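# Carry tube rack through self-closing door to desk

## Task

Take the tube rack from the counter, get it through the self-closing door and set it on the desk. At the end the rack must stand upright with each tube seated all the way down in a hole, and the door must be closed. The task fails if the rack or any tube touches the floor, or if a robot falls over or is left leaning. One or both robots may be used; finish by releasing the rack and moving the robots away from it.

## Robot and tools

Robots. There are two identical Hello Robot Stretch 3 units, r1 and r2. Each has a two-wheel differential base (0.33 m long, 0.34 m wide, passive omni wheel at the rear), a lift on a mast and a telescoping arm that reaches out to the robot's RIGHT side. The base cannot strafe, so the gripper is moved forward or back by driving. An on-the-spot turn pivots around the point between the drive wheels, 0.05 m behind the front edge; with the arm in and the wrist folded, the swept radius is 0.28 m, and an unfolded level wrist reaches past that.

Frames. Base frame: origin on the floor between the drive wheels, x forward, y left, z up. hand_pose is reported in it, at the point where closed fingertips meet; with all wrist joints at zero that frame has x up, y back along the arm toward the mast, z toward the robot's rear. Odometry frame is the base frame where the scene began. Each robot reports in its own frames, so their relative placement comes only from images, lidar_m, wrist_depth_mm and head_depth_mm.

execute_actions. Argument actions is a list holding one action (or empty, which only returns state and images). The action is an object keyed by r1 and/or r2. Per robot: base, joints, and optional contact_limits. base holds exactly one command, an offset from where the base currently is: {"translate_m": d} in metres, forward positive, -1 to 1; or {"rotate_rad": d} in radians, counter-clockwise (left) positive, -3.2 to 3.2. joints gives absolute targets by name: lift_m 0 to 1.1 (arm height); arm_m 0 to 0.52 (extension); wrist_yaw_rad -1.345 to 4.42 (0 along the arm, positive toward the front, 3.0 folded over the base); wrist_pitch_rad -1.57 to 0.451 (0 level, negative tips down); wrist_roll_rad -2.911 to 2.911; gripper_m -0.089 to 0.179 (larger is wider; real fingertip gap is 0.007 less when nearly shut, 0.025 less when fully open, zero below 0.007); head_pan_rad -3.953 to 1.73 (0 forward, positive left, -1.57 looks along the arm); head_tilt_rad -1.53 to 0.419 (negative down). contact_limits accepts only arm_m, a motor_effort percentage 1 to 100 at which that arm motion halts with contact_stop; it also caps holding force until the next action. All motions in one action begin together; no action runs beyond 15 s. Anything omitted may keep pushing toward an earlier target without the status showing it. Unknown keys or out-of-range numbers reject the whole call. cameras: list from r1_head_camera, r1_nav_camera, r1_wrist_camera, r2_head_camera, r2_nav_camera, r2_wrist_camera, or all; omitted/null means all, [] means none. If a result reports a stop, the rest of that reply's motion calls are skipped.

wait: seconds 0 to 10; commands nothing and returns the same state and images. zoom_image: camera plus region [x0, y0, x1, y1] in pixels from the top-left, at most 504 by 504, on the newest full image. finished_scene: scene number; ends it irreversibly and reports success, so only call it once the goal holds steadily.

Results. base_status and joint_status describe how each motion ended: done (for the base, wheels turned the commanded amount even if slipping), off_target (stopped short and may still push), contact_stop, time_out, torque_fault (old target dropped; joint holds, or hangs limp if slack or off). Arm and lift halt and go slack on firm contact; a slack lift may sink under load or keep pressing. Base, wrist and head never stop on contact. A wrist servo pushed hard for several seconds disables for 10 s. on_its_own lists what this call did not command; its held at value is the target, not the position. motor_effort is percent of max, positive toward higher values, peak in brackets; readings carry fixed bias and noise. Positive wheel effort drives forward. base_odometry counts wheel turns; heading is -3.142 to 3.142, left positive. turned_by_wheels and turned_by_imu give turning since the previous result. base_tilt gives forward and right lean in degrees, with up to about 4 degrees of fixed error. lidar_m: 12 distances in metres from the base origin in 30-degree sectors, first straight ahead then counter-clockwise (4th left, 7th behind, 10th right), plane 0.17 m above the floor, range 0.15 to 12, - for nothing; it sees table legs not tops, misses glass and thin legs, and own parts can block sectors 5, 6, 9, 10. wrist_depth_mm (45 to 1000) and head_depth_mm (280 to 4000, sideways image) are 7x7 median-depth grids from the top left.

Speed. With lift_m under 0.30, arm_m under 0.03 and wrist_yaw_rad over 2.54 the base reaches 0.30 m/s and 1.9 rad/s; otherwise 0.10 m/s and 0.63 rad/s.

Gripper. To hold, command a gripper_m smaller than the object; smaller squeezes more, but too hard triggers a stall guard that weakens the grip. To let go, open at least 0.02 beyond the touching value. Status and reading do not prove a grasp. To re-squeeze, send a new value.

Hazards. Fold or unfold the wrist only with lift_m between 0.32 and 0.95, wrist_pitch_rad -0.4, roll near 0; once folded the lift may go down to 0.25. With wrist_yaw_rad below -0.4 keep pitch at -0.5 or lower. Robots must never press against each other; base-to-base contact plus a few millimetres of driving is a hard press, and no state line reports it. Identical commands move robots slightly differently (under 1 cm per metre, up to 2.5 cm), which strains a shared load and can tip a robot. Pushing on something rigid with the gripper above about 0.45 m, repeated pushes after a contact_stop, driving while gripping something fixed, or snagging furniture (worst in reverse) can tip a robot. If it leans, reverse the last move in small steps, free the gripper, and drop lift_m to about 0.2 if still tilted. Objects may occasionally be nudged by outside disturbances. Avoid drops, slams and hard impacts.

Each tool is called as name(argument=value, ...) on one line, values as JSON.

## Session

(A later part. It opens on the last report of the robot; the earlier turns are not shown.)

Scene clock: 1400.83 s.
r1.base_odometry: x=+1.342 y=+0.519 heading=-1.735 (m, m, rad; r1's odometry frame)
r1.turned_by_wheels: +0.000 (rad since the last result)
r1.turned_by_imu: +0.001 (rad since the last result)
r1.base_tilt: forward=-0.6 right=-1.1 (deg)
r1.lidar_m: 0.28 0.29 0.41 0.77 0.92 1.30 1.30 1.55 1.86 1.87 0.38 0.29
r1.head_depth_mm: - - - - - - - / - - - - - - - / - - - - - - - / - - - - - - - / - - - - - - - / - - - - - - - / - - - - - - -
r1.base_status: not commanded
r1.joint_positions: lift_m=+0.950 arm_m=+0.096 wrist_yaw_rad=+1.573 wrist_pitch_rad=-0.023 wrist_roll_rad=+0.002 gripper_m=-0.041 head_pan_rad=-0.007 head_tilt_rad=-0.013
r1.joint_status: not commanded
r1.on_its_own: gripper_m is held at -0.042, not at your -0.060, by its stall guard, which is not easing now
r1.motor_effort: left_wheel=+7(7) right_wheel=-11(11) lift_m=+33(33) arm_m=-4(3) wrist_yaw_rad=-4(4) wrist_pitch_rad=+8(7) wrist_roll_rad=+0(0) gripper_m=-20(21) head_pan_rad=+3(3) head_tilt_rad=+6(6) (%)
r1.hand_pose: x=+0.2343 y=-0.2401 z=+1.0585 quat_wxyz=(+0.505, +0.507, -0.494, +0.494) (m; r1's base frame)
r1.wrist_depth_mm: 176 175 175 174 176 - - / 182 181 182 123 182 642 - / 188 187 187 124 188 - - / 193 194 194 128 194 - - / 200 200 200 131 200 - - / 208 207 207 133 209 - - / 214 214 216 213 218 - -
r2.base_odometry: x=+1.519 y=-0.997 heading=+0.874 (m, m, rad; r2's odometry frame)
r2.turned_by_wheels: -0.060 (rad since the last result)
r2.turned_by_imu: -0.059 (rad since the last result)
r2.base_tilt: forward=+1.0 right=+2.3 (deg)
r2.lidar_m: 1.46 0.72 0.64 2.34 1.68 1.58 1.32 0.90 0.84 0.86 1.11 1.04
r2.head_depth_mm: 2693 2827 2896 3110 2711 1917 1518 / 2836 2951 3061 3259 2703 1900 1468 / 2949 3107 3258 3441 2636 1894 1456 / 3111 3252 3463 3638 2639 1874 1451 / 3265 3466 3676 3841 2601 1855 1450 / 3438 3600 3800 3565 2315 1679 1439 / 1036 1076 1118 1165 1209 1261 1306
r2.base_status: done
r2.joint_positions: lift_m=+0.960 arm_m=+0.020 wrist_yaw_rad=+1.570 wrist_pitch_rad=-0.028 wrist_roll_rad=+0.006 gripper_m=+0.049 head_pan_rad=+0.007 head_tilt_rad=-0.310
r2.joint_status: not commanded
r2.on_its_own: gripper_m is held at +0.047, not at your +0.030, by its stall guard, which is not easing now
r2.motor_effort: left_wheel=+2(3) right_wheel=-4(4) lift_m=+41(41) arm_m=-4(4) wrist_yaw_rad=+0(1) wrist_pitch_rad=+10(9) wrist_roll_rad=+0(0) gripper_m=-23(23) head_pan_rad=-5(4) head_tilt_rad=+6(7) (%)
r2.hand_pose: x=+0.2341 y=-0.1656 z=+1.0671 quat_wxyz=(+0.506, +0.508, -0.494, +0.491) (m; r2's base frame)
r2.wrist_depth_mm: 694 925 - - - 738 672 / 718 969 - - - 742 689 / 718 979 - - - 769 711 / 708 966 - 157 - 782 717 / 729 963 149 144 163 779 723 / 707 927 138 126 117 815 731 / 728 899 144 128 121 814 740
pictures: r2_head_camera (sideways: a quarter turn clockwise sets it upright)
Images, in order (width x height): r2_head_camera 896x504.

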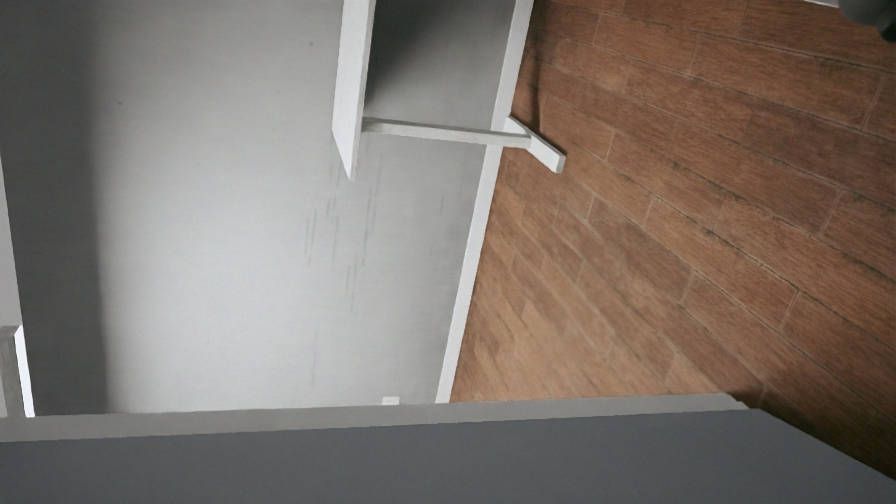

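execute_actions(actions=[], cameras=["r2_head_camera","r2_nav_camera","r1_nav_camera"])

Scene clock: 1428.80 s.
r1.base_odometry: x=+1.342 y=+0.519 heading=-1.735 (m, m, rad; r1's odometry frame)
r1.turned_by_wheels: +0.000 (rad since the last result)
r1.turned_by_imu: +0.001 (rad since the last result)
r1.base_tilt: forward=-0.6 right=-1.0 (deg)
r1.lidar_m: 0.28 0.29 0.41 0.77 0.92 1.30 1.30 1.55 1.86 1.87 0.38 0.29
r1.head_depth_mm: - - - - - - - / - - - - - - - / - - - - - - - / - - - - - - - / - - - - - - - / - - - - - - - / - - - - - - -
r1.base_status: not commanded
r1.joint_positions: lift_m=+0.950 arm_m=+0.096 wrist_yaw_rad=+1.573 wrist_pitch_rad=-0.023 wrist_roll_rad=+0.002 gripper_m=-0.041 head_pan_rad=-0.007 head_tilt_rad=-0.013
r1.joint_status: not commanded
r1.on_its_own: gripper_m is held at -0.042, not at your -0.060, by its stall guard, which is not easing now
r1.motor_effort: left_wheel=+6(7) right_wheel=-12(11) lift_m=+33(33) arm_m=-4(3) wrist_yaw_rad=-4(4) wrist_pitch_rad=+7(7) wrist_roll_rad=+0(0) gripper_m=-20(21) head_pan_rad=+3(3) head_tilt_rad=+5(6) (%)
r1.hand_pose: x=+0.2343 y=-0.2401 z=+1.0585 quat_wxyz=(+0.505, +0.507, -0.494, +0.494) (m; r1's base frame)
r1.wrist_depth_mm: 176 177 176 174 177 - - / 181 181 182 123 182 633 - / 188 187 188 124 189 - - / 194 194 193 128 195 - - / 199 200 200 131 201 - - / 208 207 207 133 208 - - / 215 213 217 213 218 - -
r2.base_odometry: x=+1.519 y=-0.997 heading=+0.874 (m, m, rad; r2's odometry frame)
r2.turned_by_wheels: +0.000 (rad since the last result)
r2.turned_by_imu: +0.000 (rad since the last result)
r2.base_tilt: forward=+1.0 right=+2.3 (deg)
r2.lidar_m: 1.46 0.72 0.63 2.34 1.68 1.58 1.32 0.90 0.85 0.86 1.11 1.04
r2.head_depth_mm: 2706 2831 2939 3146 2677 1912 1524 / 2826 2958 3068 3250 2675 1895 1468 / 2962 3120 3257 3460 2662 1892 1458 / 3113 3251 3468 3630 2617 1867 1453 / 3280 3478 3675 3818 2588 1862 1454 / 3380 3591 3801 3532 2309 1672 1439 / 1037 1075 1118 1160 1208 1256 1307
r2.base_status: done
r2.joint_positions: lift_m=+0.960 arm_m=+0.020 wrist_yaw_rad=+1.570 wrist_pitch_rad=-0.028 wrist_roll_rad=+0.006 gripper_m=+0.049 head_pan_rad=+0.007 head_tilt_rad=-0.310
r2.joint_status: not commanded
r2.on_its_own: gripper_m is held at +0.047, not at your +0.030, by its stall guard, which is not easing now
r2.motor_effort: left_wheel=+2(3) right_wheel=-4(4) lift_m=+41(41) arm_m=-4(4) wrist_yaw_rad=+1(1) wrist_pitch_rad=+10(9) wrist_roll_rad=+0(0) gripper_m=-23(23) head_pan_rad=-5(4) head_tilt_rad=+7(7) (%)
r2.hand_pose: x=+0.2341 y=-0.1656 z=+1.0671 quat_wxyz=(+0.506, +0.508, -0.494, +0.491) (m; r2's base frame)
r2.wrist_depth_mm: 701 953 - - - 728 664 / 708 986 - - - 754 683 / 709 960 - - - 747 687 / 707 925 - 156 - 809 694 / 721 975 148 145 162 811 731 / 742 938 137 126 117 825 753 / 734 945 145 129 121 806 757
pictures: r1_nav_camera (sideways: a quarter turn counterclockwise sets it upright), r2_head_camera (sideways: a quarter turn clockwise sets it upright), r2_nav_camera (sideways: a quarter turn counterclockwise sets it upright)
Images, in order (width x height): r1_nav_camera 672x504, r2_head_camera 896x504, r2_nav_camera 672x504.

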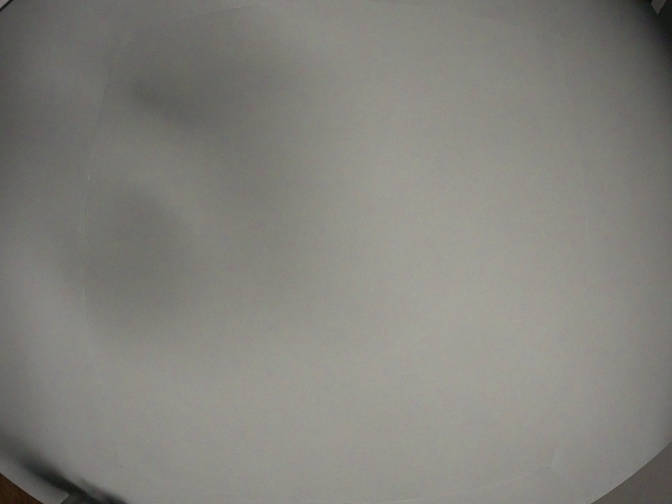

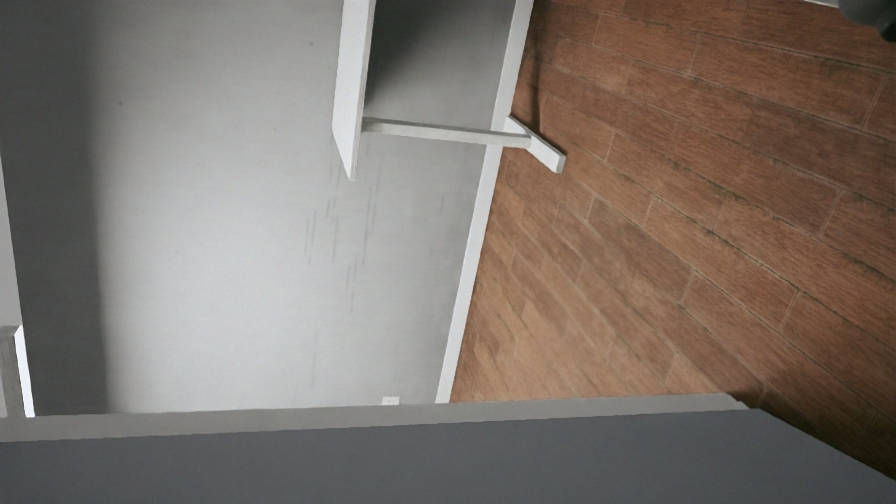

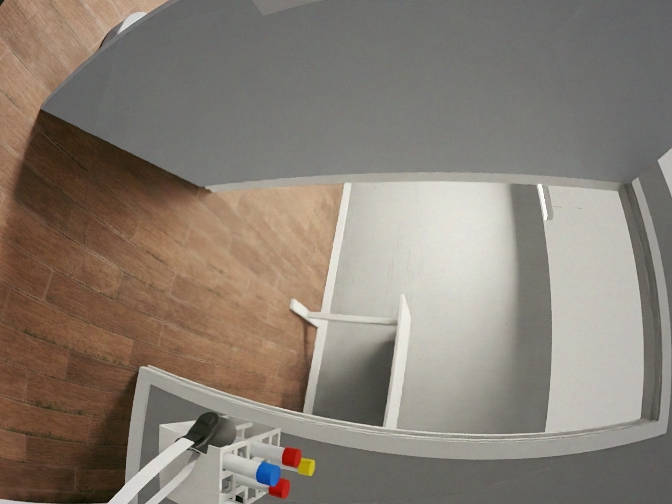

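execute_actions(actions=[{"r2":{"base":{"translate_m":0.5}}}], cameras=["r2_nav_camera"])

Scene clock: 1444.43 s.
r1.base_odometry: x=+1.342 y=+0.519 heading=-1.735 (m, m, rad; r1's odometry frame)
r1.turned_by_wheels: +0.000 (rad since the last result)
r1.turned_by_imu: +0.001 (rad since the last result)
r1.base_tilt: forward=-0.6 right=-1.1 (deg)
r1.lidar_m: 0.28 0.29 0.41 0.77 0.92 1.30 1.30 1.55 1.86 1.87 0.38 0.29
r1.head_depth_mm: - - - - - - - / - - - - - - - / - - - - - - - / - - - - - - - / - - - - - - - / - - - - - - - / - - - - - - -
r1.base_status: not commanded
r1.joint_positions: lift_m=+0.950 arm_m=+0.096 wrist_yaw_rad=+1.573 wrist_pitch_rad=-0.023 wrist_roll_rad=+0.002 gripper_m=-0.041 head_pan_rad=-0.007 head_tilt_rad=-0.013
r1.joint_status: not commanded
r1.on_its_own: gripper_m is held at -0.042, not at your -0.060, by its stall guard, which is not easing now
r1.motor_effort: left_wheel=+7(6) right_wheel=-11(11) lift_m=+33(33) arm_m=-4(4) wrist_yaw_rad=-4(4) wrist_pitch_rad=+8(8) wrist_roll_rad=+0(0) gripper_m=-20(20) head_pan_rad=+3(4) head_tilt_rad=+6(6) (%)
r1.hand_pose: x=+0.2343 y=-0.2401 z=+1.0585 quat_wxyz=(+0.505, +0.507, -0.494, +0.494) (m; r1's base frame)
r1.wrist_depth_mm: 176 176 176 174 176 - - / 182 182 182 122 182 - - / 188 188 187 124 188 - - / 194 194 193 129 195 - - / 200 199 200 130 202 - - / 207 207 207 133 209 - - / 215 215 216 214 217 - -
r2.base_odometry: x=+1.839 y=-0.614 heading=+0.874 (m, m, rad; r2's odometry frame)
r2.turned_by_wheels: +0.000 (rad since the last result)
r2.turned_by_imu: +0.004 (rad since the last result)
r2.base_tilt: forward=+1.0 right=+2.3 (deg)
r2.lidar_m: 2.34 0.62 0.51 0.50 0.55 2.03 1.65 1.13 1.06 0.93 0.65 2.41
r2.head_depth_mm: 2295 2416 2505 2663 2691 1905 1524 / 2391 2550 2626 2802 2516 1900 1476 / 2517 2672 2815 2985 2645 1889 1459 / 2646 2806 2976 3167 2623 1873 1453 / 2796 2948 3164 3325 2618 1858 1451 / 2963 3192 3345 3566 2574 1850 1437 / 3110 3324 3497 3621 2293 1100 1167
r2.base_status: done
r2.joint_positions: lift_m=+0.960 arm_m=+0.020 wrist_yaw_rad=+1.570 wrist_pitch_rad=-0.028 wrist_roll_rad=+0.006 gripper_m=+0.049 head_pan_rad=+0.007 head_tilt_rad=-0.310
r2.joint_status: not commanded
r2.on_its_own: gripper_m is held at +0.047, not at your +0.030, by its stall guard, which is not easing now
r2.motor_effort: left_wheel=+2(7) right_wheel=-3(5) lift_m=+41(41) arm_m=-4(4) wrist_yaw_rad=+0(0) wrist_pitch_rad=+9(9) wrist_roll_rad=+0(0) gripper_m=-23(23) head_pan_rad=-5(4) head_tilt_rad=+6(6) (%)
r2.hand_pose: x=+0.2341 y=-0.1656 z=+1.0671 quat_wxyz=(+0.506, +0.508, -0.494, +0.491) (m; r2's base frame)
r2.wrist_depth_mm: 623 - - - - - - / 622 853 - - - - - / 648 851 - - - - - / 637 875 - 157 - - - / 642 875 148 144 162 - - / 644 870 138 126 117 - 427 / 647 831 145 128 121 - 407
pictures: r2_nav_camera (sideways: a quarter turn counterclockwise sets it upright)
Images, in order (width x height): r2_nav_camera 672x504.

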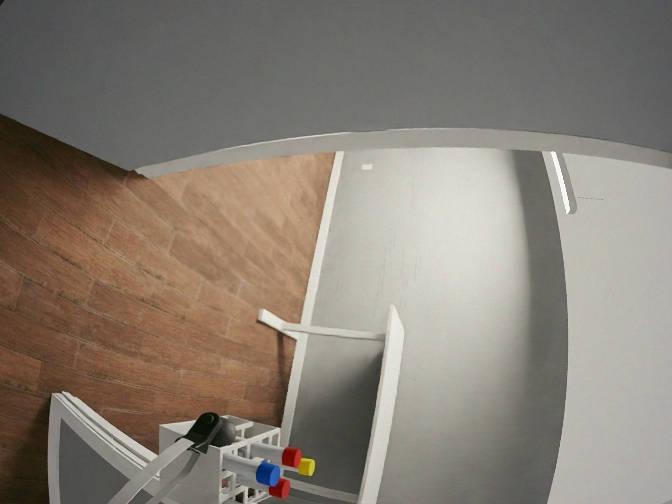

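execute_actions(actions=[{"r2":{"base":{"translate_m":0.4}}}], cameras=["r2_nav_camera"])

Scene clock: 1461.20 s.
r1.base_odometry: x=+1.342 y=+0.519 heading=-1.735 (m, m, rad; r1's odometry frame)
r1.turned_by_wheels: +0.000 (rad since the last result)
r1.turned_by_imu: +0.001 (rad since the last result)
r1.base_tilt: forward=-0.6 right=-1.0 (deg)
r1.lidar_m: 0.28 0.29 0.41 0.77 0.92 1.29 1.30 1.55 1.86 1.87 0.38 0.28
r1.head_depth_mm: - - - - - - - / - - - - - - - / - - - - - - - / - - - - - - - / - - - - - - - / - - - - - - - / - - - - - - -
r1.base_status: not commanded
r1.joint_positions: lift_m=+0.950 arm_m=+0.096 wrist_yaw_rad=+1.573 wrist_pitch_rad=-0.023 wrist_roll_rad=+0.002 gripper_m=-0.041 head_pan_rad=-0.007 head_tilt_rad=-0.013
r1.joint_status: not commanded
r1.on_its_own: gripper_m is held at -0.042, not at your -0.060, by its stall guard, which is not easing now
r1.motor_effort: left_wheel=+6(6) right_wheel=-11(11) lift_m=+34(33) arm_m=-4(4) wrist_yaw_rad=-4(4) wrist_pitch_rad=+8(8) wrist_roll_rad=+0(0) gripper_m=-20(20) head_pan_rad=+3(3) head_tilt_rad=+5(5) (%)
r1.hand_pose: x=+0.2343 y=-0.2401 z=+1.0585 quat_wxyz=(+0.505, +0.507, -0.494, +0.494) (m; r1's base frame)
r1.wrist_depth_mm: 177 176 176 173 177 - - / 182 181 181 123 183 - - / 187 188 187 124 188 - - / 194 193 193 128 194 - - / 199 201 200 131 201 - - / 207 207 207 133 210 - - / 214 214 217 214 218 - -
r2.base_odometry: x=+2.096 y=-0.307 heading=+0.875 (m, m, rad; r2's odometry frame)
r2.turned_by_wheels: +0.000 (rad since the last result)
r2.turned_by_imu: +0.003 (rad since the last result)
r2.base_tilt: forward=+1.0 right=+2.3 (deg)
r2.lidar_m: 2.42 0.54 0.44 0.44 0.48 0.75 1.91 1.31 1.23 0.51 1.62 1.96
r2.head_depth_mm: 1987 2068 2183 2301 2402 1911 1517 / 2078 2186 2303 2420 2461 1896 1477 / 2184 2311 2434 2557 2614 1887 1461 / 2300 2420 2554 2748 2630 1868 1447 / 2417 2570 2724 2887 2601 1860 1450 / 2547 2722 2888 3111 2587 1856 1434 / 2699 2878 3115 3297 2544 1839 1435
r2.base_status: done
r2.joint_positions: lift_m=+0.960 arm_m=+0.020 wrist_yaw_rad=+1.570 wrist_pitch_rad=-0.028 wrist_roll_rad=+0.006 gripper_m=+0.049 head_pan_rad=+0.007 head_tilt_rad=-0.310
r2.joint_status: not commanded
r2.on_its_own: gripper_m is held at +0.047, not at your +0.030, by its stall guard, which is not easing now
r2.motor_effort: left_wheel=+1(5) right_wheel=-3(5) lift_m=+41(41) arm_m=-4(4) wrist_yaw_rad=+0(0) wrist_pitch_rad=+10(10) wrist_roll_rad=+1(0) gripper_m=-23(24) head_pan_rad=-5(5) head_tilt_rad=+6(6) (%)
r2.hand_pose: x=+0.2341 y=-0.1656 z=+1.0671 quat_wxyz=(+0.506, +0.508, -0.494, +0.491) (m; r2's base frame)
r2.wrist_depth_mm: - - - - - - - / - - - - - - - / - - - - - - - / - - - 157 - - - / - - 149 145 162 - - / - - 138 126 117 - - / - - 144 128 121 - -
pictures: r2_nav_camera (sideways: a quarter turn counterclockwise sets it upright)
Images, in order (width x height): r2_nav_camera 672x504.

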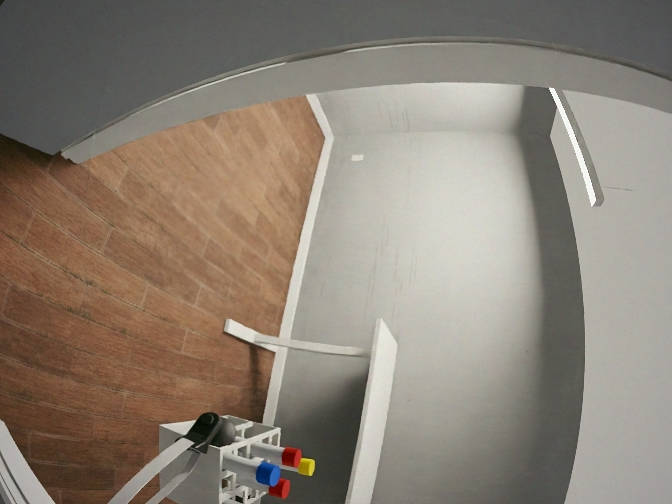

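execute_actions(actions=[{"r2":{"base":{"translate_m":0.8}}}], cameras=["r2_nav_camera"])

Scene clock: 1478.47 s.
r1.base_odometry: x=+1.342 y=+0.519 heading=-1.735 (m, m, rad; r1's odometry frame)
r1.turned_by_wheels: +0.000 (rad since the last result)
r1.turned_by_imu: +0.002 (rad since the last result)
r1.base_tilt: forward=-0.5 right=-1.1 (deg)
r1.lidar_m: 0.28 0.29 0.41 0.77 0.92 1.30 1.30 1.55 1.86 1.87 0.38 0.29
r1.head_depth_mm: - - - - - - - / - - - - - - - / - - - - - - - / - - - - - - - / - - - - - - - / - - - - - - - / - - - - - - -
r1.base_status: not commanded
r1.joint_positions: lift_m=+0.950 arm_m=+0.096 wrist_yaw_rad=+1.573 wrist_pitch_rad=-0.023 wrist_roll_rad=+0.002 gripper_m=-0.041 head_pan_rad=-0.007 head_tilt_rad=-0.013
r1.joint_status: not commanded
r1.on_its_own: gripper_m is held at -0.042, not at your -0.060, by its stall guard, which is not easing now
r1.motor_effort: left_wheel=+7(6) right_wheel=-11(11) lift_m=+33(33) arm_m=-4(4) wrist_yaw_rad=-4(4) wrist_pitch_rad=+8(8) wrist_roll_rad=+0(0) gripper_m=-20(20) head_pan_rad=+4(4) head_tilt_rad=+5(5) (%)
r1.hand_pose: x=+0.2343 y=-0.2401 z=+1.0585 quat_wxyz=(+0.505, +0.507, -0.494, +0.494) (m; r1's base frame)
r1.wrist_depth_mm: 176 177 175 173 177 - - / 182 182 181 123 182 - - / 187 187 187 124 188 - - / 193 193 194 128 195 - - / 200 200 200 130 201 - - / 208 207 207 133 209 - - / 215 214 216 215 218 - -
r2.base_odometry: x=+2.609 y=+0.307 heading=+0.875 (m, m, rad; r2's odometry frame)
r2.turned_by_wheels: +0.000 (rad since the last result)
r2.turned_by_imu: +0.006 (rad since the last result)
r2.base_tilt: forward=+1.1 right=+2.3 (deg)
r2.lidar_m: 1.68 2.19 2.05 0.57 0.47 0.54 2.44 0.88 1.13 1.60 1.75 1.21
r2.head_depth_mm: 1365 1436 1505 1583 1673 1752 1434 / 1435 1509 1590 1670 1776 1829 1464 / 1506 1590 1679 1762 1890 1888 1464 / 1585 1671 1766 1887 2010 1880 1453 / 1685 1765 1868 1997 2137 1853 1450 / 1759 1882 2013 2149 2283 1846 1438 / 1881 1996 2149 2300 2402 1833 1433
r2.base_status: done
r2.joint_positions: lift_m=+0.960 arm_m=+0.020 wrist_yaw_rad=+1.570 wrist_pitch_rad=-0.028 wrist_roll_rad=+0.006 gripper_m=+0.049 head_pan_rad=+0.007 head_tilt_rad=-0.310
r2.joint_status: not commanded
r2.on_its_own: gripper_m is held at +0.047, not at your +0.030, by its stall guard, which is not easing now
r2.motor_effort: left_wheel=+1(6) right_wheel=-2(4) lift_m=+41(41) arm_m=-4(4) wrist_yaw_rad=+0(1) wrist_pitch_rad=+10(10) wrist_roll_rad=+0(0) gripper_m=-23(24) head_pan_rad=-5(4) head_tilt_rad=+7(6) (%)
r2.hand_pose: x=+0.2341 y=-0.1656 z=+1.0671 quat_wxyz=(+0.506, +0.508, -0.494, +0.491) (m; r2's base frame)
r2.wrist_depth_mm: - - - - - - - / - - - - - - - / - - - - - - - / - - - 156 957 - - / - - 149 144 163 729 644 / - - 137 127 116 - - / - - 144 129 121 - -
pictures: r2_nav_camera (sideways: a quarter turn counterclockwise sets it upright)
Images, in order (width x height): r2_nav_camera 672x504.

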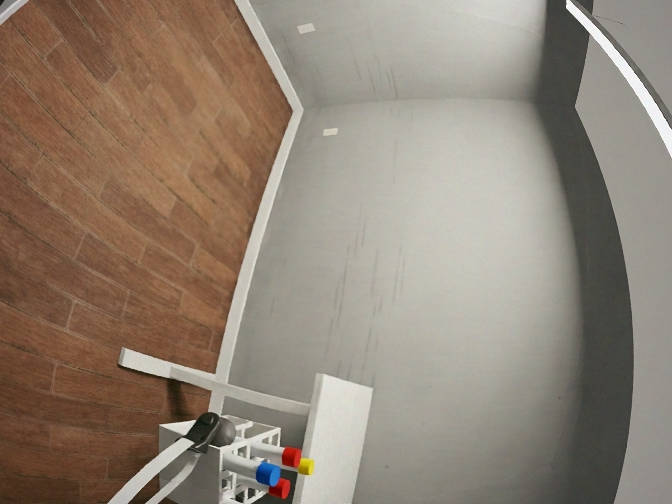

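execute_actions(actions=[{"r2":{"base":{"translate_m":0.15},"joints":{"head_pan_rad":-0.7,"head_tilt_rad":-0.4}},"r1":{"joints":{"gripper_m":0.12}}}], cameras=["r2_nav_camera","r2_head_camera","r1_wrist_camera"])

Scene clock: 1505.03 s.
r1.base_odometry: x=+1.342 y=+0.519 heading=-1.736 (m, m, rad; r1's odometry frame)
r1.turned_by_wheels: +0.000 (rad since the last result)
r1.turned_by_imu: +0.001 (rad since the last result)
r1.base_tilt: forward=-0.5 right=-1.1 (deg)
r1.lidar_m: 0.62 0.60 0.63 0.77 0.92 1.30 1.30 1.55 1.86 1.87 2.09 1.86
r1.head_depth_mm: 1731 1735 1740 1746 1754 1762 1767 / 710 713 721 719 724 729 749 / 663 669 675 682 687 694 701 / 625 630 636 642 647 651 659 / 592 595 602 606 611 615 621 / 561 565 571 574 577 583 587 / 531 536 540 545 549 553 556
r1.base_status: not commanded
r1.joint_positions: lift_m=+0.950 arm_m=+0.096 wrist_yaw_rad=+1.573 wrist_pitch_rad=-0.023 wrist_roll_rad=+0.002 gripper_m=+0.120 head_pan_rad=-0.007 head_tilt_rad=-0.013
r1.joint_status: all done
r1.motor_effort: left_wheel=+4(6) right_wheel=-3(11) lift_m=+34(33) arm_m=-4(4) wrist_yaw_rad=-4(4) wrist_pitch_rad=+8(8) wrist_roll_rad=+0(0) gripper_m=+0(81) head_pan_rad=+3(3) head_tilt_rad=+5(4) (%)
r1.hand_pose: x=+0.2343 y=-0.2402 z=+1.0585 quat_wxyz=(+0.505, +0.507, -0.494, +0.494) (m; r1's base frame)
r1.wrist_depth_mm: 479 538 593 - - - - / 487 538 603 - - - - / 494 563 639 - - - - / 507 564 628 - - - - / 519 578 666 - - - - / 528 572 686 - - - - / 535 619 710 - - - -
r2.base_odometry: x=+2.705 y=+0.422 heading=+0.875 (m, m, rad; r2's odometry frame)
r2.turned_by_wheels: +0.000 (rad since the last result)
r2.turned_by_imu: +0.002 (rad since the last result)
r2.base_tilt: forward=+1.0 right=+2.3 (deg)
r2.lidar_m: 1.55 2.01 2.13 0.78 0.52 0.52 0.90 1.00 1.54 1.67 1.61 1.08
r2.head_depth_mm: 1392 1525 1612 1038 2016 1737 1465 / 1371 1474 1573 1024 1940 1733 1413 / 1332 1433 1514 1004 1888 1592 1322 / 1300 1397 1479 923 1766 287 300 / 1270 1364 1438 915 354 293 293 / 1244 1324 1412 903 1651 1027 1271 / 1212 1299 1401 1511 1644 1661 1336
r2.base_status: done
r2.joint_positions: lift_m=+0.960 arm_m=+0.020 wrist_yaw_rad=+1.570 wrist_pitch_rad=-0.028 wrist_roll_rad=+0.006 gripper_m=+0.049 head_pan_rad=-0.693 head_tilt_rad=-0.395
r2.joint_status: all done
r2.on_its_own: gripper_m is held at +0.047, not at your +0.030, by its stall guard, which is not easing now
r2.motor_effort: left_wheel=+1(6) right_wheel=-2(4) lift_m=+41(41) arm_m=-5(4) wrist_yaw_rad=+2(0) wrist_pitch_rad=+9(10) wrist_roll_rad=+1(1) gripper_m=-22(23) head_pan_rad=-4(47) head_tilt_rad=-4(16) (%)
r2.hand_pose: x=+0.2341 y=-0.1656 z=+1.0671 quat_wxyz=(+0.506, +0.508, -0.494, +0.491) (m; r2's base frame)
r2.wrist_depth_mm: - - - - - - - / - - - - - - - / - - - - - - - / - - - 157 - - - / - - 149 144 163 569 567 / - - 138 126 116 - - / - - 145 128 120 - -
pictures: r1_wrist_camera, r2_head_camera (sideways: a quarter turn clockwise sets it upright), r2_nav_camera (sideways: a quarter turn counterclockwise sets it upright)
Images, in order (width x height): r1_wrist_camera 644x364, r2_head_camera 896x504, r2_nav_camera 672x504.

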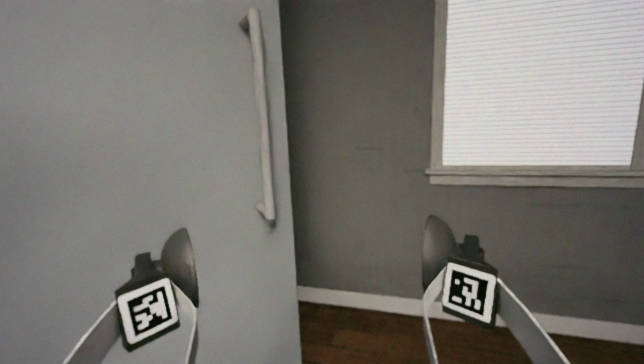

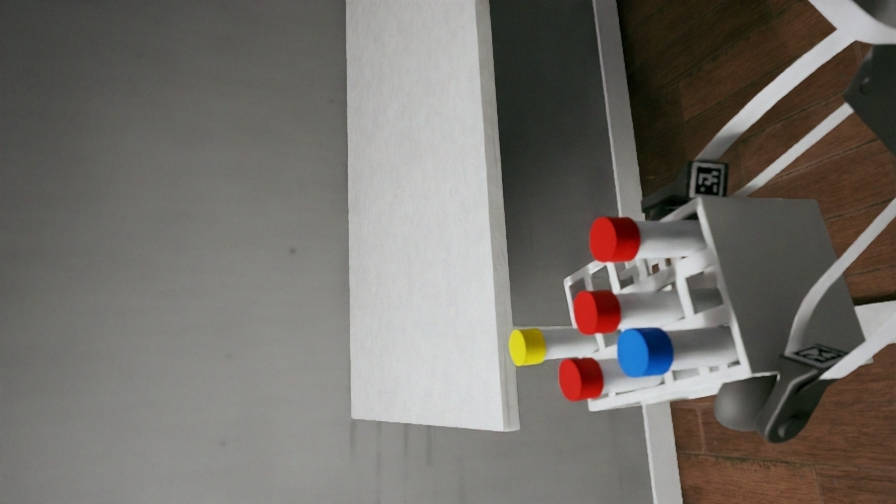

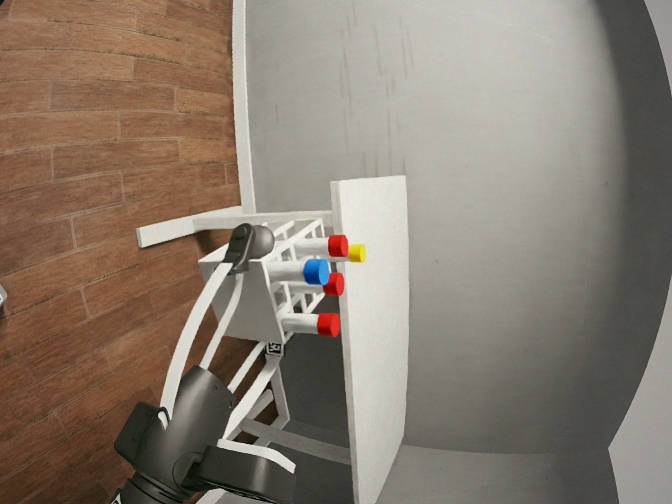

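execute_actions(actions=[{"r2":{"base":{"rotate_rad":-0.45},"joints":{"head_pan_rad":0.0,"head_tilt_rad":-0.6}},"r1":{"joints":{"arm_m":0.02}}}], cameras=["r2_nav_camera","r2_head_camera","r1_nav_camera"])

Scene clock: 1558.33 s.
r1.base_odometry: x=+1.342 y=+0.519 heading=-1.736 (m, m, rad; r1's odometry frame)
r1.turned_by_wheels: +0.000 (rad since the last result)
r1.turned_by_imu: +0.001 (rad since the last result)
r1.base_tilt: forward=-0.7 right=-1.1 (deg)
r1.lidar_m: 1.41 0.86 0.76 0.77 0.92 1.30 1.30 1.55 1.86 1.87 2.09 1.85
r1.head_depth_mm: 1735 1735 1742 1748 1745 1757 1761 / 1793 1797 1802 1797 1814 1806 1816 / 1843 1859 1860 1876 1882 1882 1889 / 1926 1925 1934 1942 1950 1952 1945 / 1719 1749 1787 1814 1852 1885 1898 / 1393 1408 1435 1450 1472 1504 1515 / 1163 1176 1197 1179 1225 1242 1251
r1.base_status: not commanded
r1.joint_positions: lift_m=+0.950 arm_m=+0.020 wrist_yaw_rad=+1.573 wrist_pitch_rad=-0.023 wrist_roll_rad=+0.002 gripper_m=+0.120 head_pan_rad=-0.007 head_tilt_rad=-0.013
r1.joint_status: all done
r1.motor_effort: left_wheel=+4(4) right_wheel=-3(3) lift_m=+33(33) arm_m=-5(5) wrist_yaw_rad=-3(4) wrist_pitch_rad=+8(7) wrist_roll_rad=+0(0) gripper_m=+0(0) head_pan_rad=+4(3) head_tilt_rad=+6(5) (%)
r1.hand_pose: x=+0.2343 y=-0.1649 z=+1.0585 quat_wxyz=(+0.505, +0.507, -0.494, +0.494) (m; r1's base frame)
r1.wrist_depth_mm: 815 - - - - - - / 816 - - - - - - / 809 - - - - - - / 811 - - - - - - / 800 - - - - - - / 829 - - - - - - / 816 - - - - - -
r2.base_odometry: x=+2.705 y=+0.422 heading=+0.425 (m, m, rad; r2's odometry frame)
r2.turned_by_wheels: -0.450 (rad since the last result)
r2.turned_by_imu: -0.445 (rad since the last result)
r2.base_tilt: forward=+1.0 right=+2.3 (deg)
r2.lidar_m: 1.08 1.58 2.16 2.00 0.72 0.52 0.57 0.61 0.83 1.64 1.70 1.58
r2.head_depth_mm: 1245 1359 929 1782 1829 1375 1218 / 1243 1364 921 1768 1800 1450 1221 / 1242 1359 908 1738 1734 1443 1205 / 1246 1362 901 1744 1710 1439 1203 / 1244 1383 1560 1782 1770 1423 1197 / 1246 1384 1562 1780 1760 1428 1190 / 1245 1390 1560 1791 1744 1413 1190
r2.base_status: done
r2.joint_positions: lift_m=+0.960 arm_m=+0.020 wrist_yaw_rad=+1.570 wrist_pitch_rad=-0.028 wrist_roll_rad=+0.006 gripper_m=+0.049 head_pan_rad=-0.007 head_tilt_rad=-0.593
r2.joint_status: all done
r2.on_its_own: gripper_m is held at +0.047, not at your +0.030, by its stall guard, which is not easing now
r2.motor_effort: left_wheel=+2(7) right_wheel=-4(8) lift_m=+41(41) arm_m=-5(5) wrist_yaw_rad=+0(0) wrist_pitch_rad=+9(9) wrist_roll_rad=+1(0) gripper_m=-23(23) head_pan_rad=+4(48) head_tilt_rad=-5(29) (%)
r2.hand_pose: x=+0.2341 y=-0.1656 z=+1.0671 quat_wxyz=(+0.506, +0.508, -0.494, +0.491) (m; r2's base frame)
r2.wrist_depth_mm: - - - - - - - / - - - - - - - / - - - - - - - / - - - 156 940 - - / - - 149 145 162 - - / - - 138 126 117 - - / - - 144 128 121 - -
pictures: r1_nav_camera (sideways: a quarter turn counterclockwise sets it upright), r2_head_camera (sideways: a quarter turn clockwise sets it upright), r2_nav_camera (sideways: a quarter turn counterclockwise sets it upright)
Images, in order (width x height): r1_nav_camera 672x504, r2_head_camera 896x504, r2_nav_camera 672x504.

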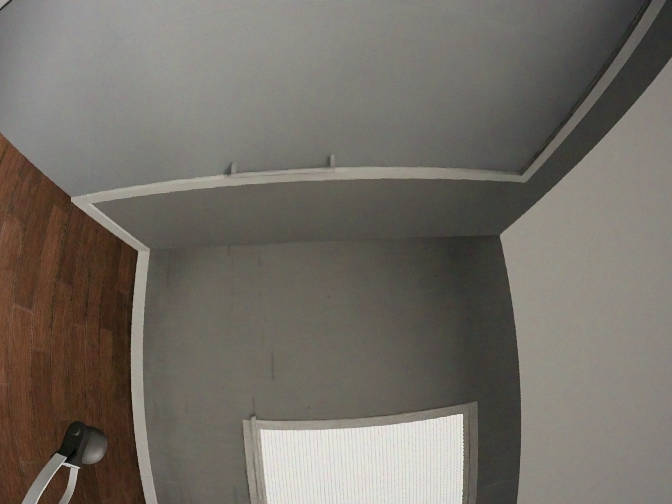

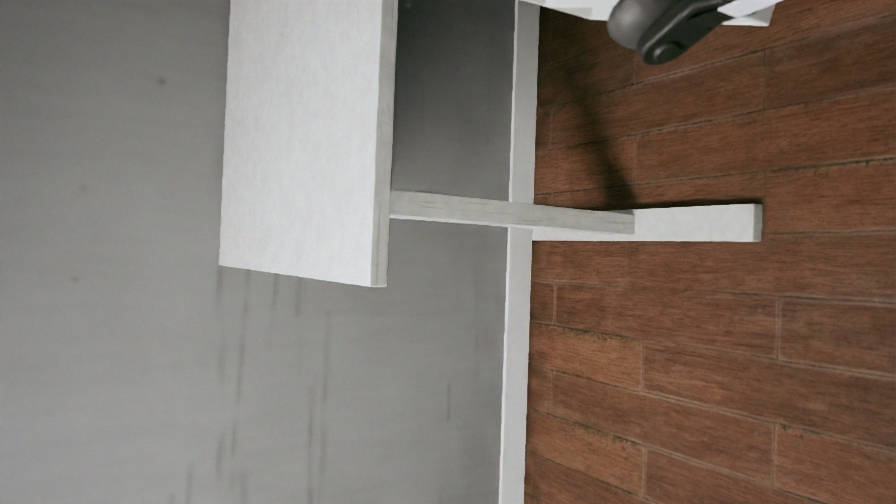

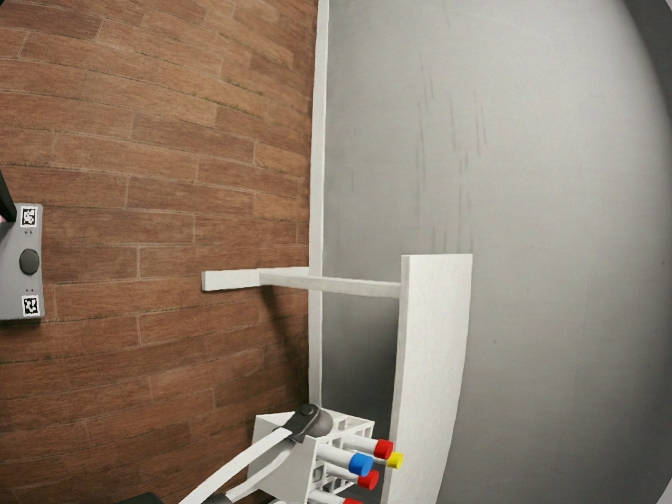

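execute_actions(actions=[{"r2":{"base":{"translate_m":0.42},"joints":{"arm_m":0.17,"head_pan_rad":-0.5,"head_tilt_rad":-0.9}}}], cameras=["r2_nav_camera","r2_head_camera"])

Scene clock: 1587.70 s.
r1.base_odometry: x=+1.342 y=+0.519 heading=-1.736 (m, m, rad; r1's odometry frame)
r1.turned_by_wheels: +0.000 (rad since the last result)
r1.turned_by_imu: +0.001 (rad since the last result)
r1.base_tilt: forward=-0.6 right=-1.0 (deg)
r1.lidar_m: 1.41 0.86 0.75 0.77 0.92 1.30 1.30 1.55 1.86 1.87 2.09 1.86
r1.head_depth_mm: 1741 1744 1737 1743 1741 1745 1753 / 1788 1794 1797 1804 1811 1815 1813 / 1840 1858 1866 1863 1867 1878 1879 / 1922 1930 1937 1949 1940 1937 1948 / 1712 1747 1783 1825 1855 1898 1912 / 1385 1404 1430 1453 1471 1496 1519 / 1165 1176 1196 1178 1222 1242 1257
r1.base_status: not commanded
r1.joint_positions: lift_m=+0.950 arm_m=+0.020 wrist_yaw_rad=+1.573 wrist_pitch_rad=-0.023 wrist_roll_rad=+0.002 gripper_m=+0.120 head_pan_rad=-0.007 head_tilt_rad=-0.013
r1.joint_status: not commanded
r1.motor_effort: left_wheel=+3(4) right_wheel=-3(2) lift_m=+33(33) arm_m=-5(4) wrist_yaw_rad=-3(4) wrist_pitch_rad=+7(7) wrist_roll_rad=+0(0) gripper_m=+0(0) head_pan_rad=+4(3) head_tilt_rad=+5(5) (%)
r1.hand_pose: x=+0.2343 y=-0.1649 z=+1.0585 quat_wxyz=(+0.505, +0.507, -0.494, +0.494) (m; r1's base frame)
r1.wrist_depth_mm: 798 - - - - - - / 801 - - - - - - / 816 - - - - - - / 799 - - - - - - / 828 - - - - - - / 811 977 - - - - - / 824 - - - - - -
r2.base_odometry: x=+3.088 y=+0.595 heading=+0.425 (m, m, rad; r2's odometry frame)
r2.turned_by_wheels: +0.000 (rad since the last result)
r2.turned_by_imu: +0.003 (rad since the last result)
r2.base_tilt: forward=+1.0 right=+2.3 (deg)
r2.lidar_m: 0.66 1.14 1.56 2.13 1.32 0.96 0.93 1.05 1.30 1.64 1.48 1.14
r2.head_depth_mm: 899 416 403 1681 1437 1245 1105 / 892 656 520 1671 1431 1243 1103 / 883 652 517 1632 1425 1243 1099 / 878 647 514 1581 1417 1238 1099 / 869 643 512 458 1409 1212 1093 / 863 639 509 445 1345 1222 1089 / 853 636 507 431 1403 1225 1088
r2.base_status: done
r2.joint_positions: lift_m=+0.960 arm_m=+0.170 wrist_yaw_rad=+1.570 wrist_pitch_rad=-0.028 wrist_roll_rad=+0.006 gripper_m=+0.049 head_pan_rad=-0.493 head_tilt_rad=-0.889
r2.joint_status: all done
r2.on_its_own: gripper_m is held at +0.047, not at your +0.030, by its stall guard, which is not easing now
r2.motor_effort: left_wheel=+2(7) right_wheel=-4(4) lift_m=+41(41) arm_m=+5(6) wrist_yaw_rad=+1(0) wrist_pitch_rad=+9(10) wrist_roll_rad=+0(0) gripper_m=-23(24) head_pan_rad=-5(41) head_tilt_rad=-7(35) (%)
r2.hand_pose: x=+0.2341 y=-0.3150 z=+1.0671 quat_wxyz=(+0.506, +0.508, -0.494, +0.491) (m; r2's base frame)
r2.wrist_depth_mm: 968 945 972 949 939 950 946 / - 991 956 959 974 980 928 / - - - 964 984 973 950 / - - - 156 987 - - / - 621 149 145 164 571 562 / 398 375 138 126 117 381 382 / 280 281 144 129 121 279 283
pictures: r2_head_camera (sideways: a quarter turn clockwise sets it upright), r2_nav_camera (sideways: a quarter turn counterclockwise sets it upright)
Images, in order (width x height): r2_head_camera 896x504, r2_nav_camera 672x504.

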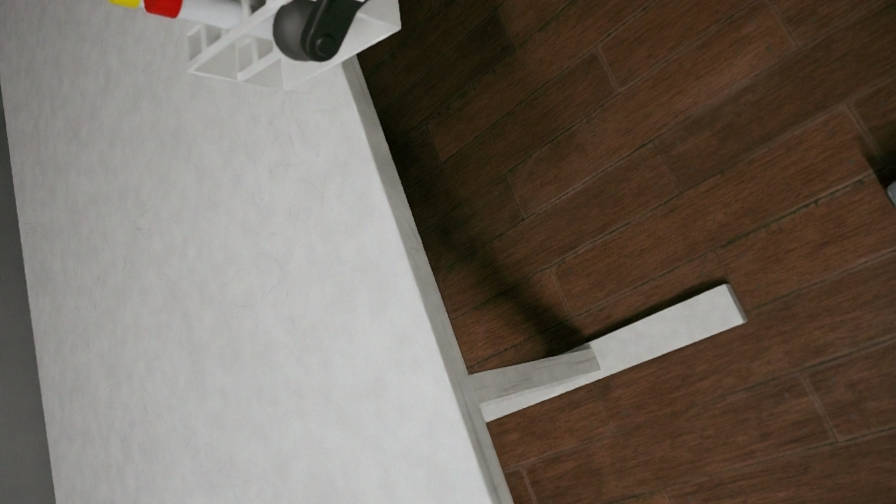

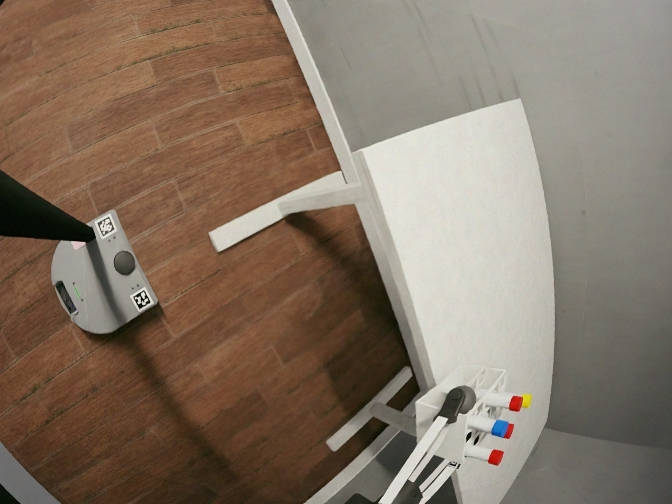

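execute_actions(actions=[{"r2":{"base":{"translate_m":0.18}}}], cameras=["r2_nav_camera","r2_head_camera"])

Scene clock: 1626.00 s.
r1.base_odometry: x=+1.342 y=+0.519 heading=-1.736 (m, m, rad; r1's odometry frame)
r1.turned_by_wheels: +0.000 (rad since the last result)
r1.turned_by_imu: +0.001 (rad since the last result)
r1.base_tilt: forward=-0.6 right=-1.1 (deg)
r1.lidar_m: 1.41 0.86 0.75 0.77 0.92 1.29 1.30 1.55 1.86 1.87 2.08 1.86
r1.head_depth_mm: 1731 1730 1741 1742 1750 1760 1755 / 1790 1798 1802 1800 1812 1828 1816 / 1840 1872 1858 1870 1868 1877 1875 / 1906 1923 1936 1944 1946 1942 1952 / 1715 1756 1788 1823 1853 1891 1903 / 1386 1409 1428 1453 1479 1493 1516 / 1161 1180 1195 1179 1230 1239 1253
r1.base_status: not commanded
r1.joint_positions: lift_m=+0.950 arm_m=+0.020 wrist_yaw_rad=+1.573 wrist_pitch_rad=-0.023 wrist_roll_rad=+0.002 gripper_m=+0.120 head_pan_rad=-0.007 head_tilt_rad=-0.013
r1.joint_status: not commanded
r1.motor_effort: left_wheel=+4(4) right_wheel=-3(3) lift_m=+33(33) arm_m=-5(5) wrist_yaw_rad=-4(3) wrist_pitch_rad=+7(8) wrist_roll_rad=+0(0) gripper_m=+1(0) head_pan_rad=+4(4) head_tilt_rad=+6(5) (%)
r1.hand_pose: x=+0.2343 y=-0.1649 z=+1.0585 quat_wxyz=(+0.505, +0.507, -0.494, +0.494) (m; r1's base frame)
r1.wrist_depth_mm: 801 - - - - - - / 831 - - - - - - / 809 - - - - - - / 807 - - - - - - / 830 - - - - - - / 827 990 - - - - - / 825 - - - - - -
r2.base_odometry: x=+3.252 y=+0.669 heading=+0.425 (m, m, rad; r2's odometry frame)
r2.turned_by_wheels: +0.000 (rad since the last result)
r2.turned_by_imu: +0.002 (rad since the last result)
r2.base_tilt: forward=+1.0 right=+2.3 (deg)
r2.lidar_m: 0.49 0.95 1.30 2.13 1.57 1.15 1.11 1.23 1.57 1.64 1.30 0.50
r2.head_depth_mm: 898 416 403 431 393 1247 1108 / 894 655 506 430 375 1241 1099 / 872 651 517 428 365 1216 1097 / 834 648 515 427 364 1172 1080 / 806 644 511 425 363 329 1092 / 781 639 509 423 362 316 1086 / 746 635 507 421 361 327 1082
r2.base_status: done
r2.joint_positions: lift_m=+0.960 arm_m=+0.170 wrist_yaw_rad=+1.570 wrist_pitch_rad=-0.028 wrist_roll_rad=+0.006 gripper_m=+0.049 head_pan_rad=-0.493 head_tilt_rad=-0.889
r2.joint_status: not commanded
r2.on_its_own: gripper_m is held at +0.047, not at your +0.030, by its stall guard, which is not easing now
r2.motor_effort: left_wheel=+2(7) right_wheel=-3(6) lift_m=+41(41) arm_m=+5(5) wrist_yaw_rad=+1(1) wrist_pitch_rad=+10(9) wrist_roll_rad=+1(1) gripper_m=-23(23) head_pan_rad=-4(5) head_tilt_rad=-7(7) (%)
r2.hand_pose: x=+0.2341 y=-0.3150 z=+1.0671 quat_wxyz=(+0.506, +0.508, -0.494, +0.491) (m; r2's base frame)
r2.wrist_depth_mm: 802 773 793 779 779 765 769 / 802 809 803 802 810 804 767 / 841 830 823 816 814 792 781 / 834 858 832 156 852 836 822 / 922 618 149 145 164 579 572 / 382 378 138 126 117 383 379 / 279 280 144 128 121 276 285
pictures: r2_head_camera (sideways: a quarter turn clockwise sets it upright), r2_nav_camera (sideways: a quarter turn counterclockwise sets it upright)
Images, in order (width x height): r2_head_camera 896x504, r2_nav_camera 672x504.

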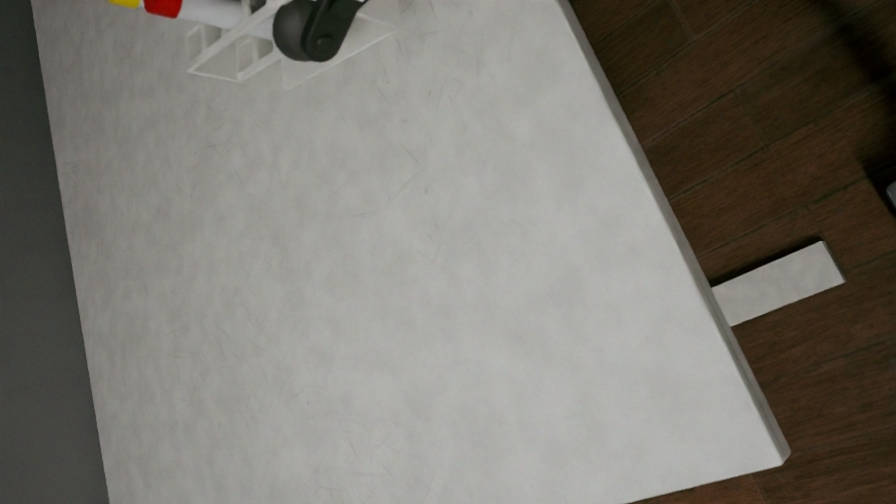

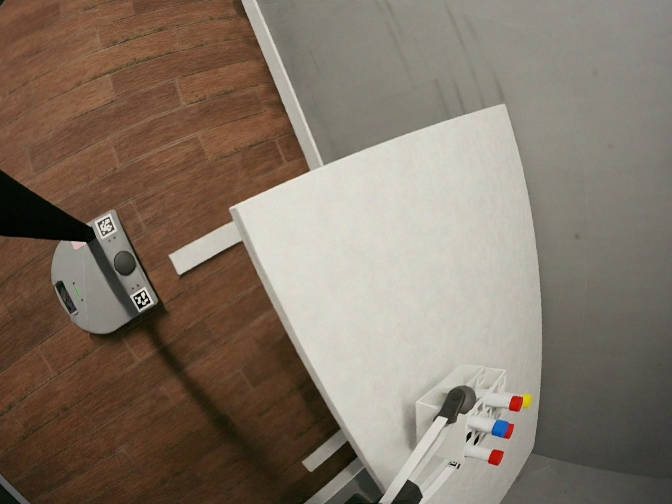

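execute_actions(actions=[{"r2":{"base":{"translate_m":0.05}}}], cameras=["r2_nav_camera"])

execute_actions(actions=[{"r2":{"joints":{"lift_m":0.84}}}], cameras=["r2_head_camera","r2_wrist_camera"])

Scene clock: 1647.70 s.
r1.base_odometry: x=+1.342 y=+0.519 heading=-1.736 (m, m, rad; r1's odometry frame)
r1.turned_by_wheels: +0.000 (rad since the last result)
r1.turned_by_imu: +0.001 (rad since the last result)
r1.base_tilt: forward=-0.6 right=-1.0 (deg)
r1.lidar_m: 1.41 0.87 0.75 0.77 0.92 1.30 1.30 1.55 1.86 1.86 2.09 1.86
r1.head_depth_mm: 1732 1733 1737 1748 1750 1758 1750 / 1789 1796 1798 1817 1820 1814 1815 / 1833 1862 1863 1883 1872 1896 1889 / 1906 1935 1934 1936 1960 1954 1946 / 1719 1751 1777 1812 1845 1890 1915 / 1386 1402 1429 1455 1474 1494 1524 / 1163 1177 1194 1178 1229 1244 1257
r1.base_status: not commanded
r1.joint_positions: lift_m=+0.950 arm_m=+0.020 wrist_yaw_rad=+1.573 wrist_pitch_rad=-0.023 wrist_roll_rad=+0.002 gripper_m=+0.120 head_pan_rad=-0.007 head_tilt_rad=-0.013
r1.joint_status: not commanded
r1.motor_effort: left_wheel=+3(3) right_wheel=-3(3) lift_m=+33(33) arm_m=-5(5) wrist_yaw_rad=-3(3) wrist_pitch_rad=+7(7) wrist_roll_rad=+0(0) gripper_m=+0(0) head_pan_rad=+3(4) head_tilt_rad=+5(5) (%)
r1.hand_pose: x=+0.2343 y=-0.1649 z=+1.0585 quat_wxyz=(+0.505, +0.507, -0.494, +0.494) (m; r1's base frame)
r1.wrist_depth_mm: 800 - - - - - - / 795 - - - - - - / 808 - - - - - - / 801 - - - - - - / 837 - - - - - - / 818 991 - - - - - / 809 - - - - - -
r2.base_odometry: x=+3.297 y=+0.690 heading=+0.425 (m, m, rad; r2's odometry frame)
r2.turned_by_wheels: +0.000 (rad since the last result)
r2.turned_by_imu: +0.001 (rad since the last result)
r2.base_tilt: forward=+1.1 right=+2.3 (deg)
r2.lidar_m: 0.44 0.90 1.23 2.13 1.64 1.20 1.16 1.29 1.64 1.64 1.23 0.44
r2.head_depth_mm: 897 416 402 431 369 1180 1104 / 868 655 507 430 367 332 1100 / 837 654 517 429 366 319 1097 / 798 647 514 426 365 318 1050 / 774 643 512 425 363 317 295 / 748 640 509 423 362 316 290 / 716 636 506 421 361 327 1069
r2.base_status: done
r2.joint_positions: lift_m=+0.960 arm_m=+0.170 wrist_yaw_rad=+1.570 wrist_pitch_rad=-0.028 wrist_roll_rad=+0.006 gripper_m=+0.049 head_pan_rad=-0.493 head_tilt_rad=-0.889
r2.joint_status: not commanded
r2.on_its_own: gripper_m is held at +0.047, not at your +0.030, by its stall guard, which is not easing now
r2.motor_effort: left_wheel=+2(7) right_wheel=-3(7) lift_m=+41(41) arm_m=+5(5) wrist_yaw_rad=+1(0) wrist_pitch_rad=+9(9) wrist_roll_rad=+0(0) gripper_m=-23(23) head_pan_rad=-4(4) head_tilt_rad=-8(7) (%)
r2.hand_pose: x=+0.2341 y=-0.3150 z=+1.0671 quat_wxyz=(+0.506, +0.508, -0.494, +0.491) (m; r2's base frame)
r2.wrist_depth_mm: 749 746 729 745 731 725 707 / 741 737 762 781 738 748 733 / 787 765 771 785 755 760 759 / 831 806 803 157 780 755 785 / 827 622 149 145 163 573 574 / 382 377 137 126 117 378 383 / 280 279 144 128 121 277 290
pictures: r2_nav_camera (sideways: a quarter turn counterclockwise sets it upright)
Images, in order (width x height): r2_nav_camera 672x504.

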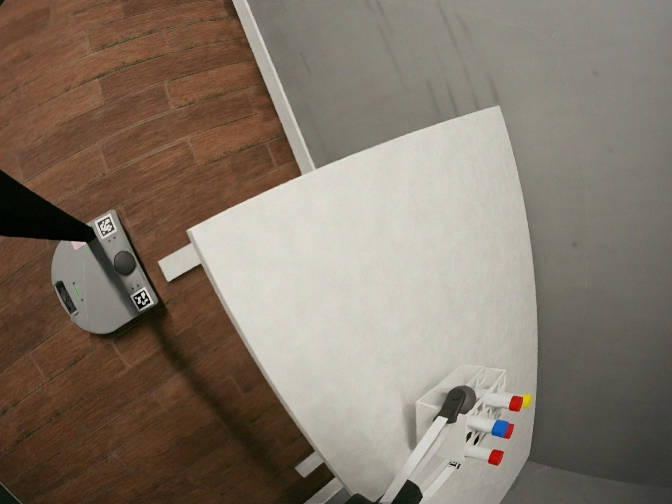

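Scene clock: 1649.17 s.
r1.base_odometry: x=+1.342 y=+0.519 heading=-1.736 (m, m, rad; r1's odometry frame)
r1.turned_by_wheels: +0.000 (rad since the last result)
r1.turned_by_imu: +0.000 (rad since the last result)
r1.base_tilt: forward=-0.6 right=-1.1 (deg)
r1.lidar_m: 1.41 0.86 0.76 0.77 0.92 1.29 1.30 1.55 1.86 1.86 2.09 1.85
r1.head_depth_mm: 1734 1729 1728 1740 1740 1751 1761 / 1789 1803 1794 1803 1807 1816 1822 / 1843 1860 1859 1875 1878 1869 1875 / 1910 1933 1935 1930 1940 1948 1945 / 1725 1748 1781 1824 1852 1886 1912 / 1390 1413 1430 1456 1477 1500 1525 / 1166 1179 1199 1176 1226 1240 1255
r1.base_status: not commanded
r1.joint_positions: lift_m=+0.950 arm_m=+0.020 wrist_yaw_rad=+1.573 wrist_pitch_rad=-0.023 wrist_roll_rad=+0.002 gripper_m=+0.120 head_pan_rad=-0.007 head_tilt_rad=-0.013
r1.joint_status: not commanded
r1.motor_effort: left_wheel=+4(3) right_wheel=-3(3) lift_m=+33(33) arm_m=-5(5) wrist_yaw_rad=-3(3) wrist_pitch_rad=+8(7) wrist_roll_rad=+0(0) gripper_m=+0(0) head_pan_rad=+4(3) head_tilt_rad=+5(5) (%)
r1.hand_pose: x=+0.2343 y=-0.1649 z=+1.0585 quat_wxyz=(+0.505, +0.507, -0.494, +0.494) (m; r1's base frame)
r1.wrist_depth_mm: 804 - - - - - - / 808 - - - - - - / 804 - - - - - - / 821 - - - - - - / 812 - - - - - - / 817 993 - - - - - / 817 - - - - - -
r2.base_odometry: x=+3.297 y=+0.690 heading=+0.425 (m, m, rad; r2's odometry frame)
r2.turned_by_wheels: +0.000 (rad since the last result)
r2.turned_by_imu: +0.000 (rad since the last result)
r2.base_tilt: forward=+1.0 right=+2.2 (deg)
r2.lidar_m: 0.44 0.90 1.23 2.13 1.64 1.20 1.16 1.28 1.64 1.64 1.24 0.44
r2.head_depth_mm: 900 663 403 412 368 1206 1105 / 870 656 490 430 366 332 1104 / 840 651 518 429 366 319 1096 / 797 648 515 427 365 318 1047 / 774 644 513 424 363 317 296 / 749 639 509 423 362 316 290 / 716 635 507 421 361 327 1069
r2.base_status: not commanded
r2.joint_positions: lift_m=+0.869 arm_m=+0.170 wrist_yaw_rad=+1.569 wrist_pitch_rad=+0.079 wrist_roll_rad=+0.018 gripper_m=+0.049 head_pan_rad=-0.493 head_tilt_rad=-0.889
r2.joint_status: lift_m contact_stop (moved -0.091 of -0.120)
r2.on_its_own: gripper_m is held at +0.047, not at your +0.030, by its stall guard, which is not easing now; lift_m is slack since a contact_stop, until your next command for it (your +0.840 is given up); wrist_pitch_rad is at rest, and its effort (-26) is outside its rest range (-20 to +32)
r2.motor_effort: left_wheel=+2(2) right_wheel=-1(3) lift_m=+32(38) arm_m=+4(5) wrist_yaw_rad=+2(2) wrist_pitch_rad=-26(33) wrist_roll_rad=-7(8) gripper_m=-23(23) head_pan_rad=-4(5) head_tilt_rad=-7(7) (%)
r2.hand_pose: x=+0.2360 y=-0.3152 z=+1.0034 quat_wxyz=(+0.476, +0.484, -0.524, +0.514) (m; r2's base frame)
r2.wrist_depth_mm: 761 768 747 748 775 763 752 / 786 782 784 776 750 765 750 / 814 778 778 186 769 783 759 / 789 797 806 157 768 776 754 / 800 497 142 136 138 496 506 / 274 276 137 127 117 279 277 / 192 192 143 128 121 183 195
pictures: r2_head_camera (sideways: a quarter turn clockwise sets it upright), r2_wrist_camera
Images, in order (width x height): r2_head_camera 896x504, r2_wrist_camera 644x364.

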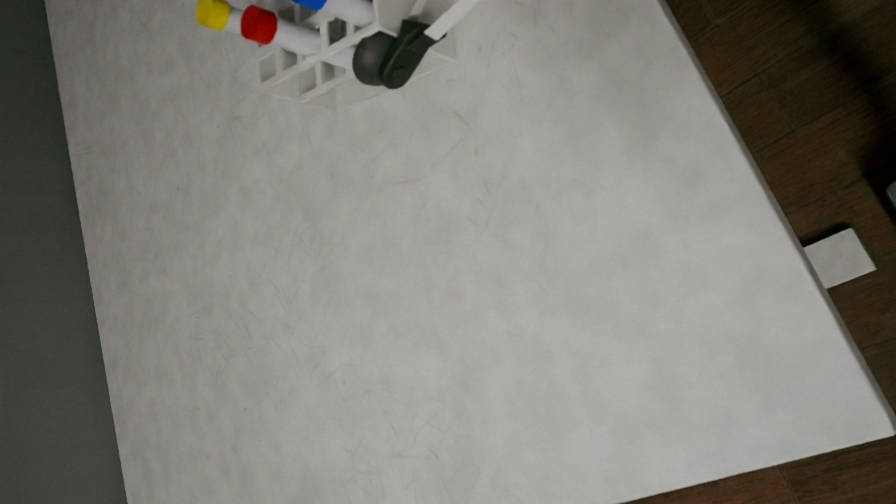

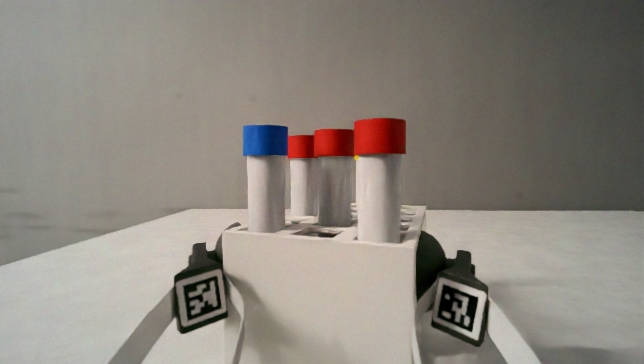

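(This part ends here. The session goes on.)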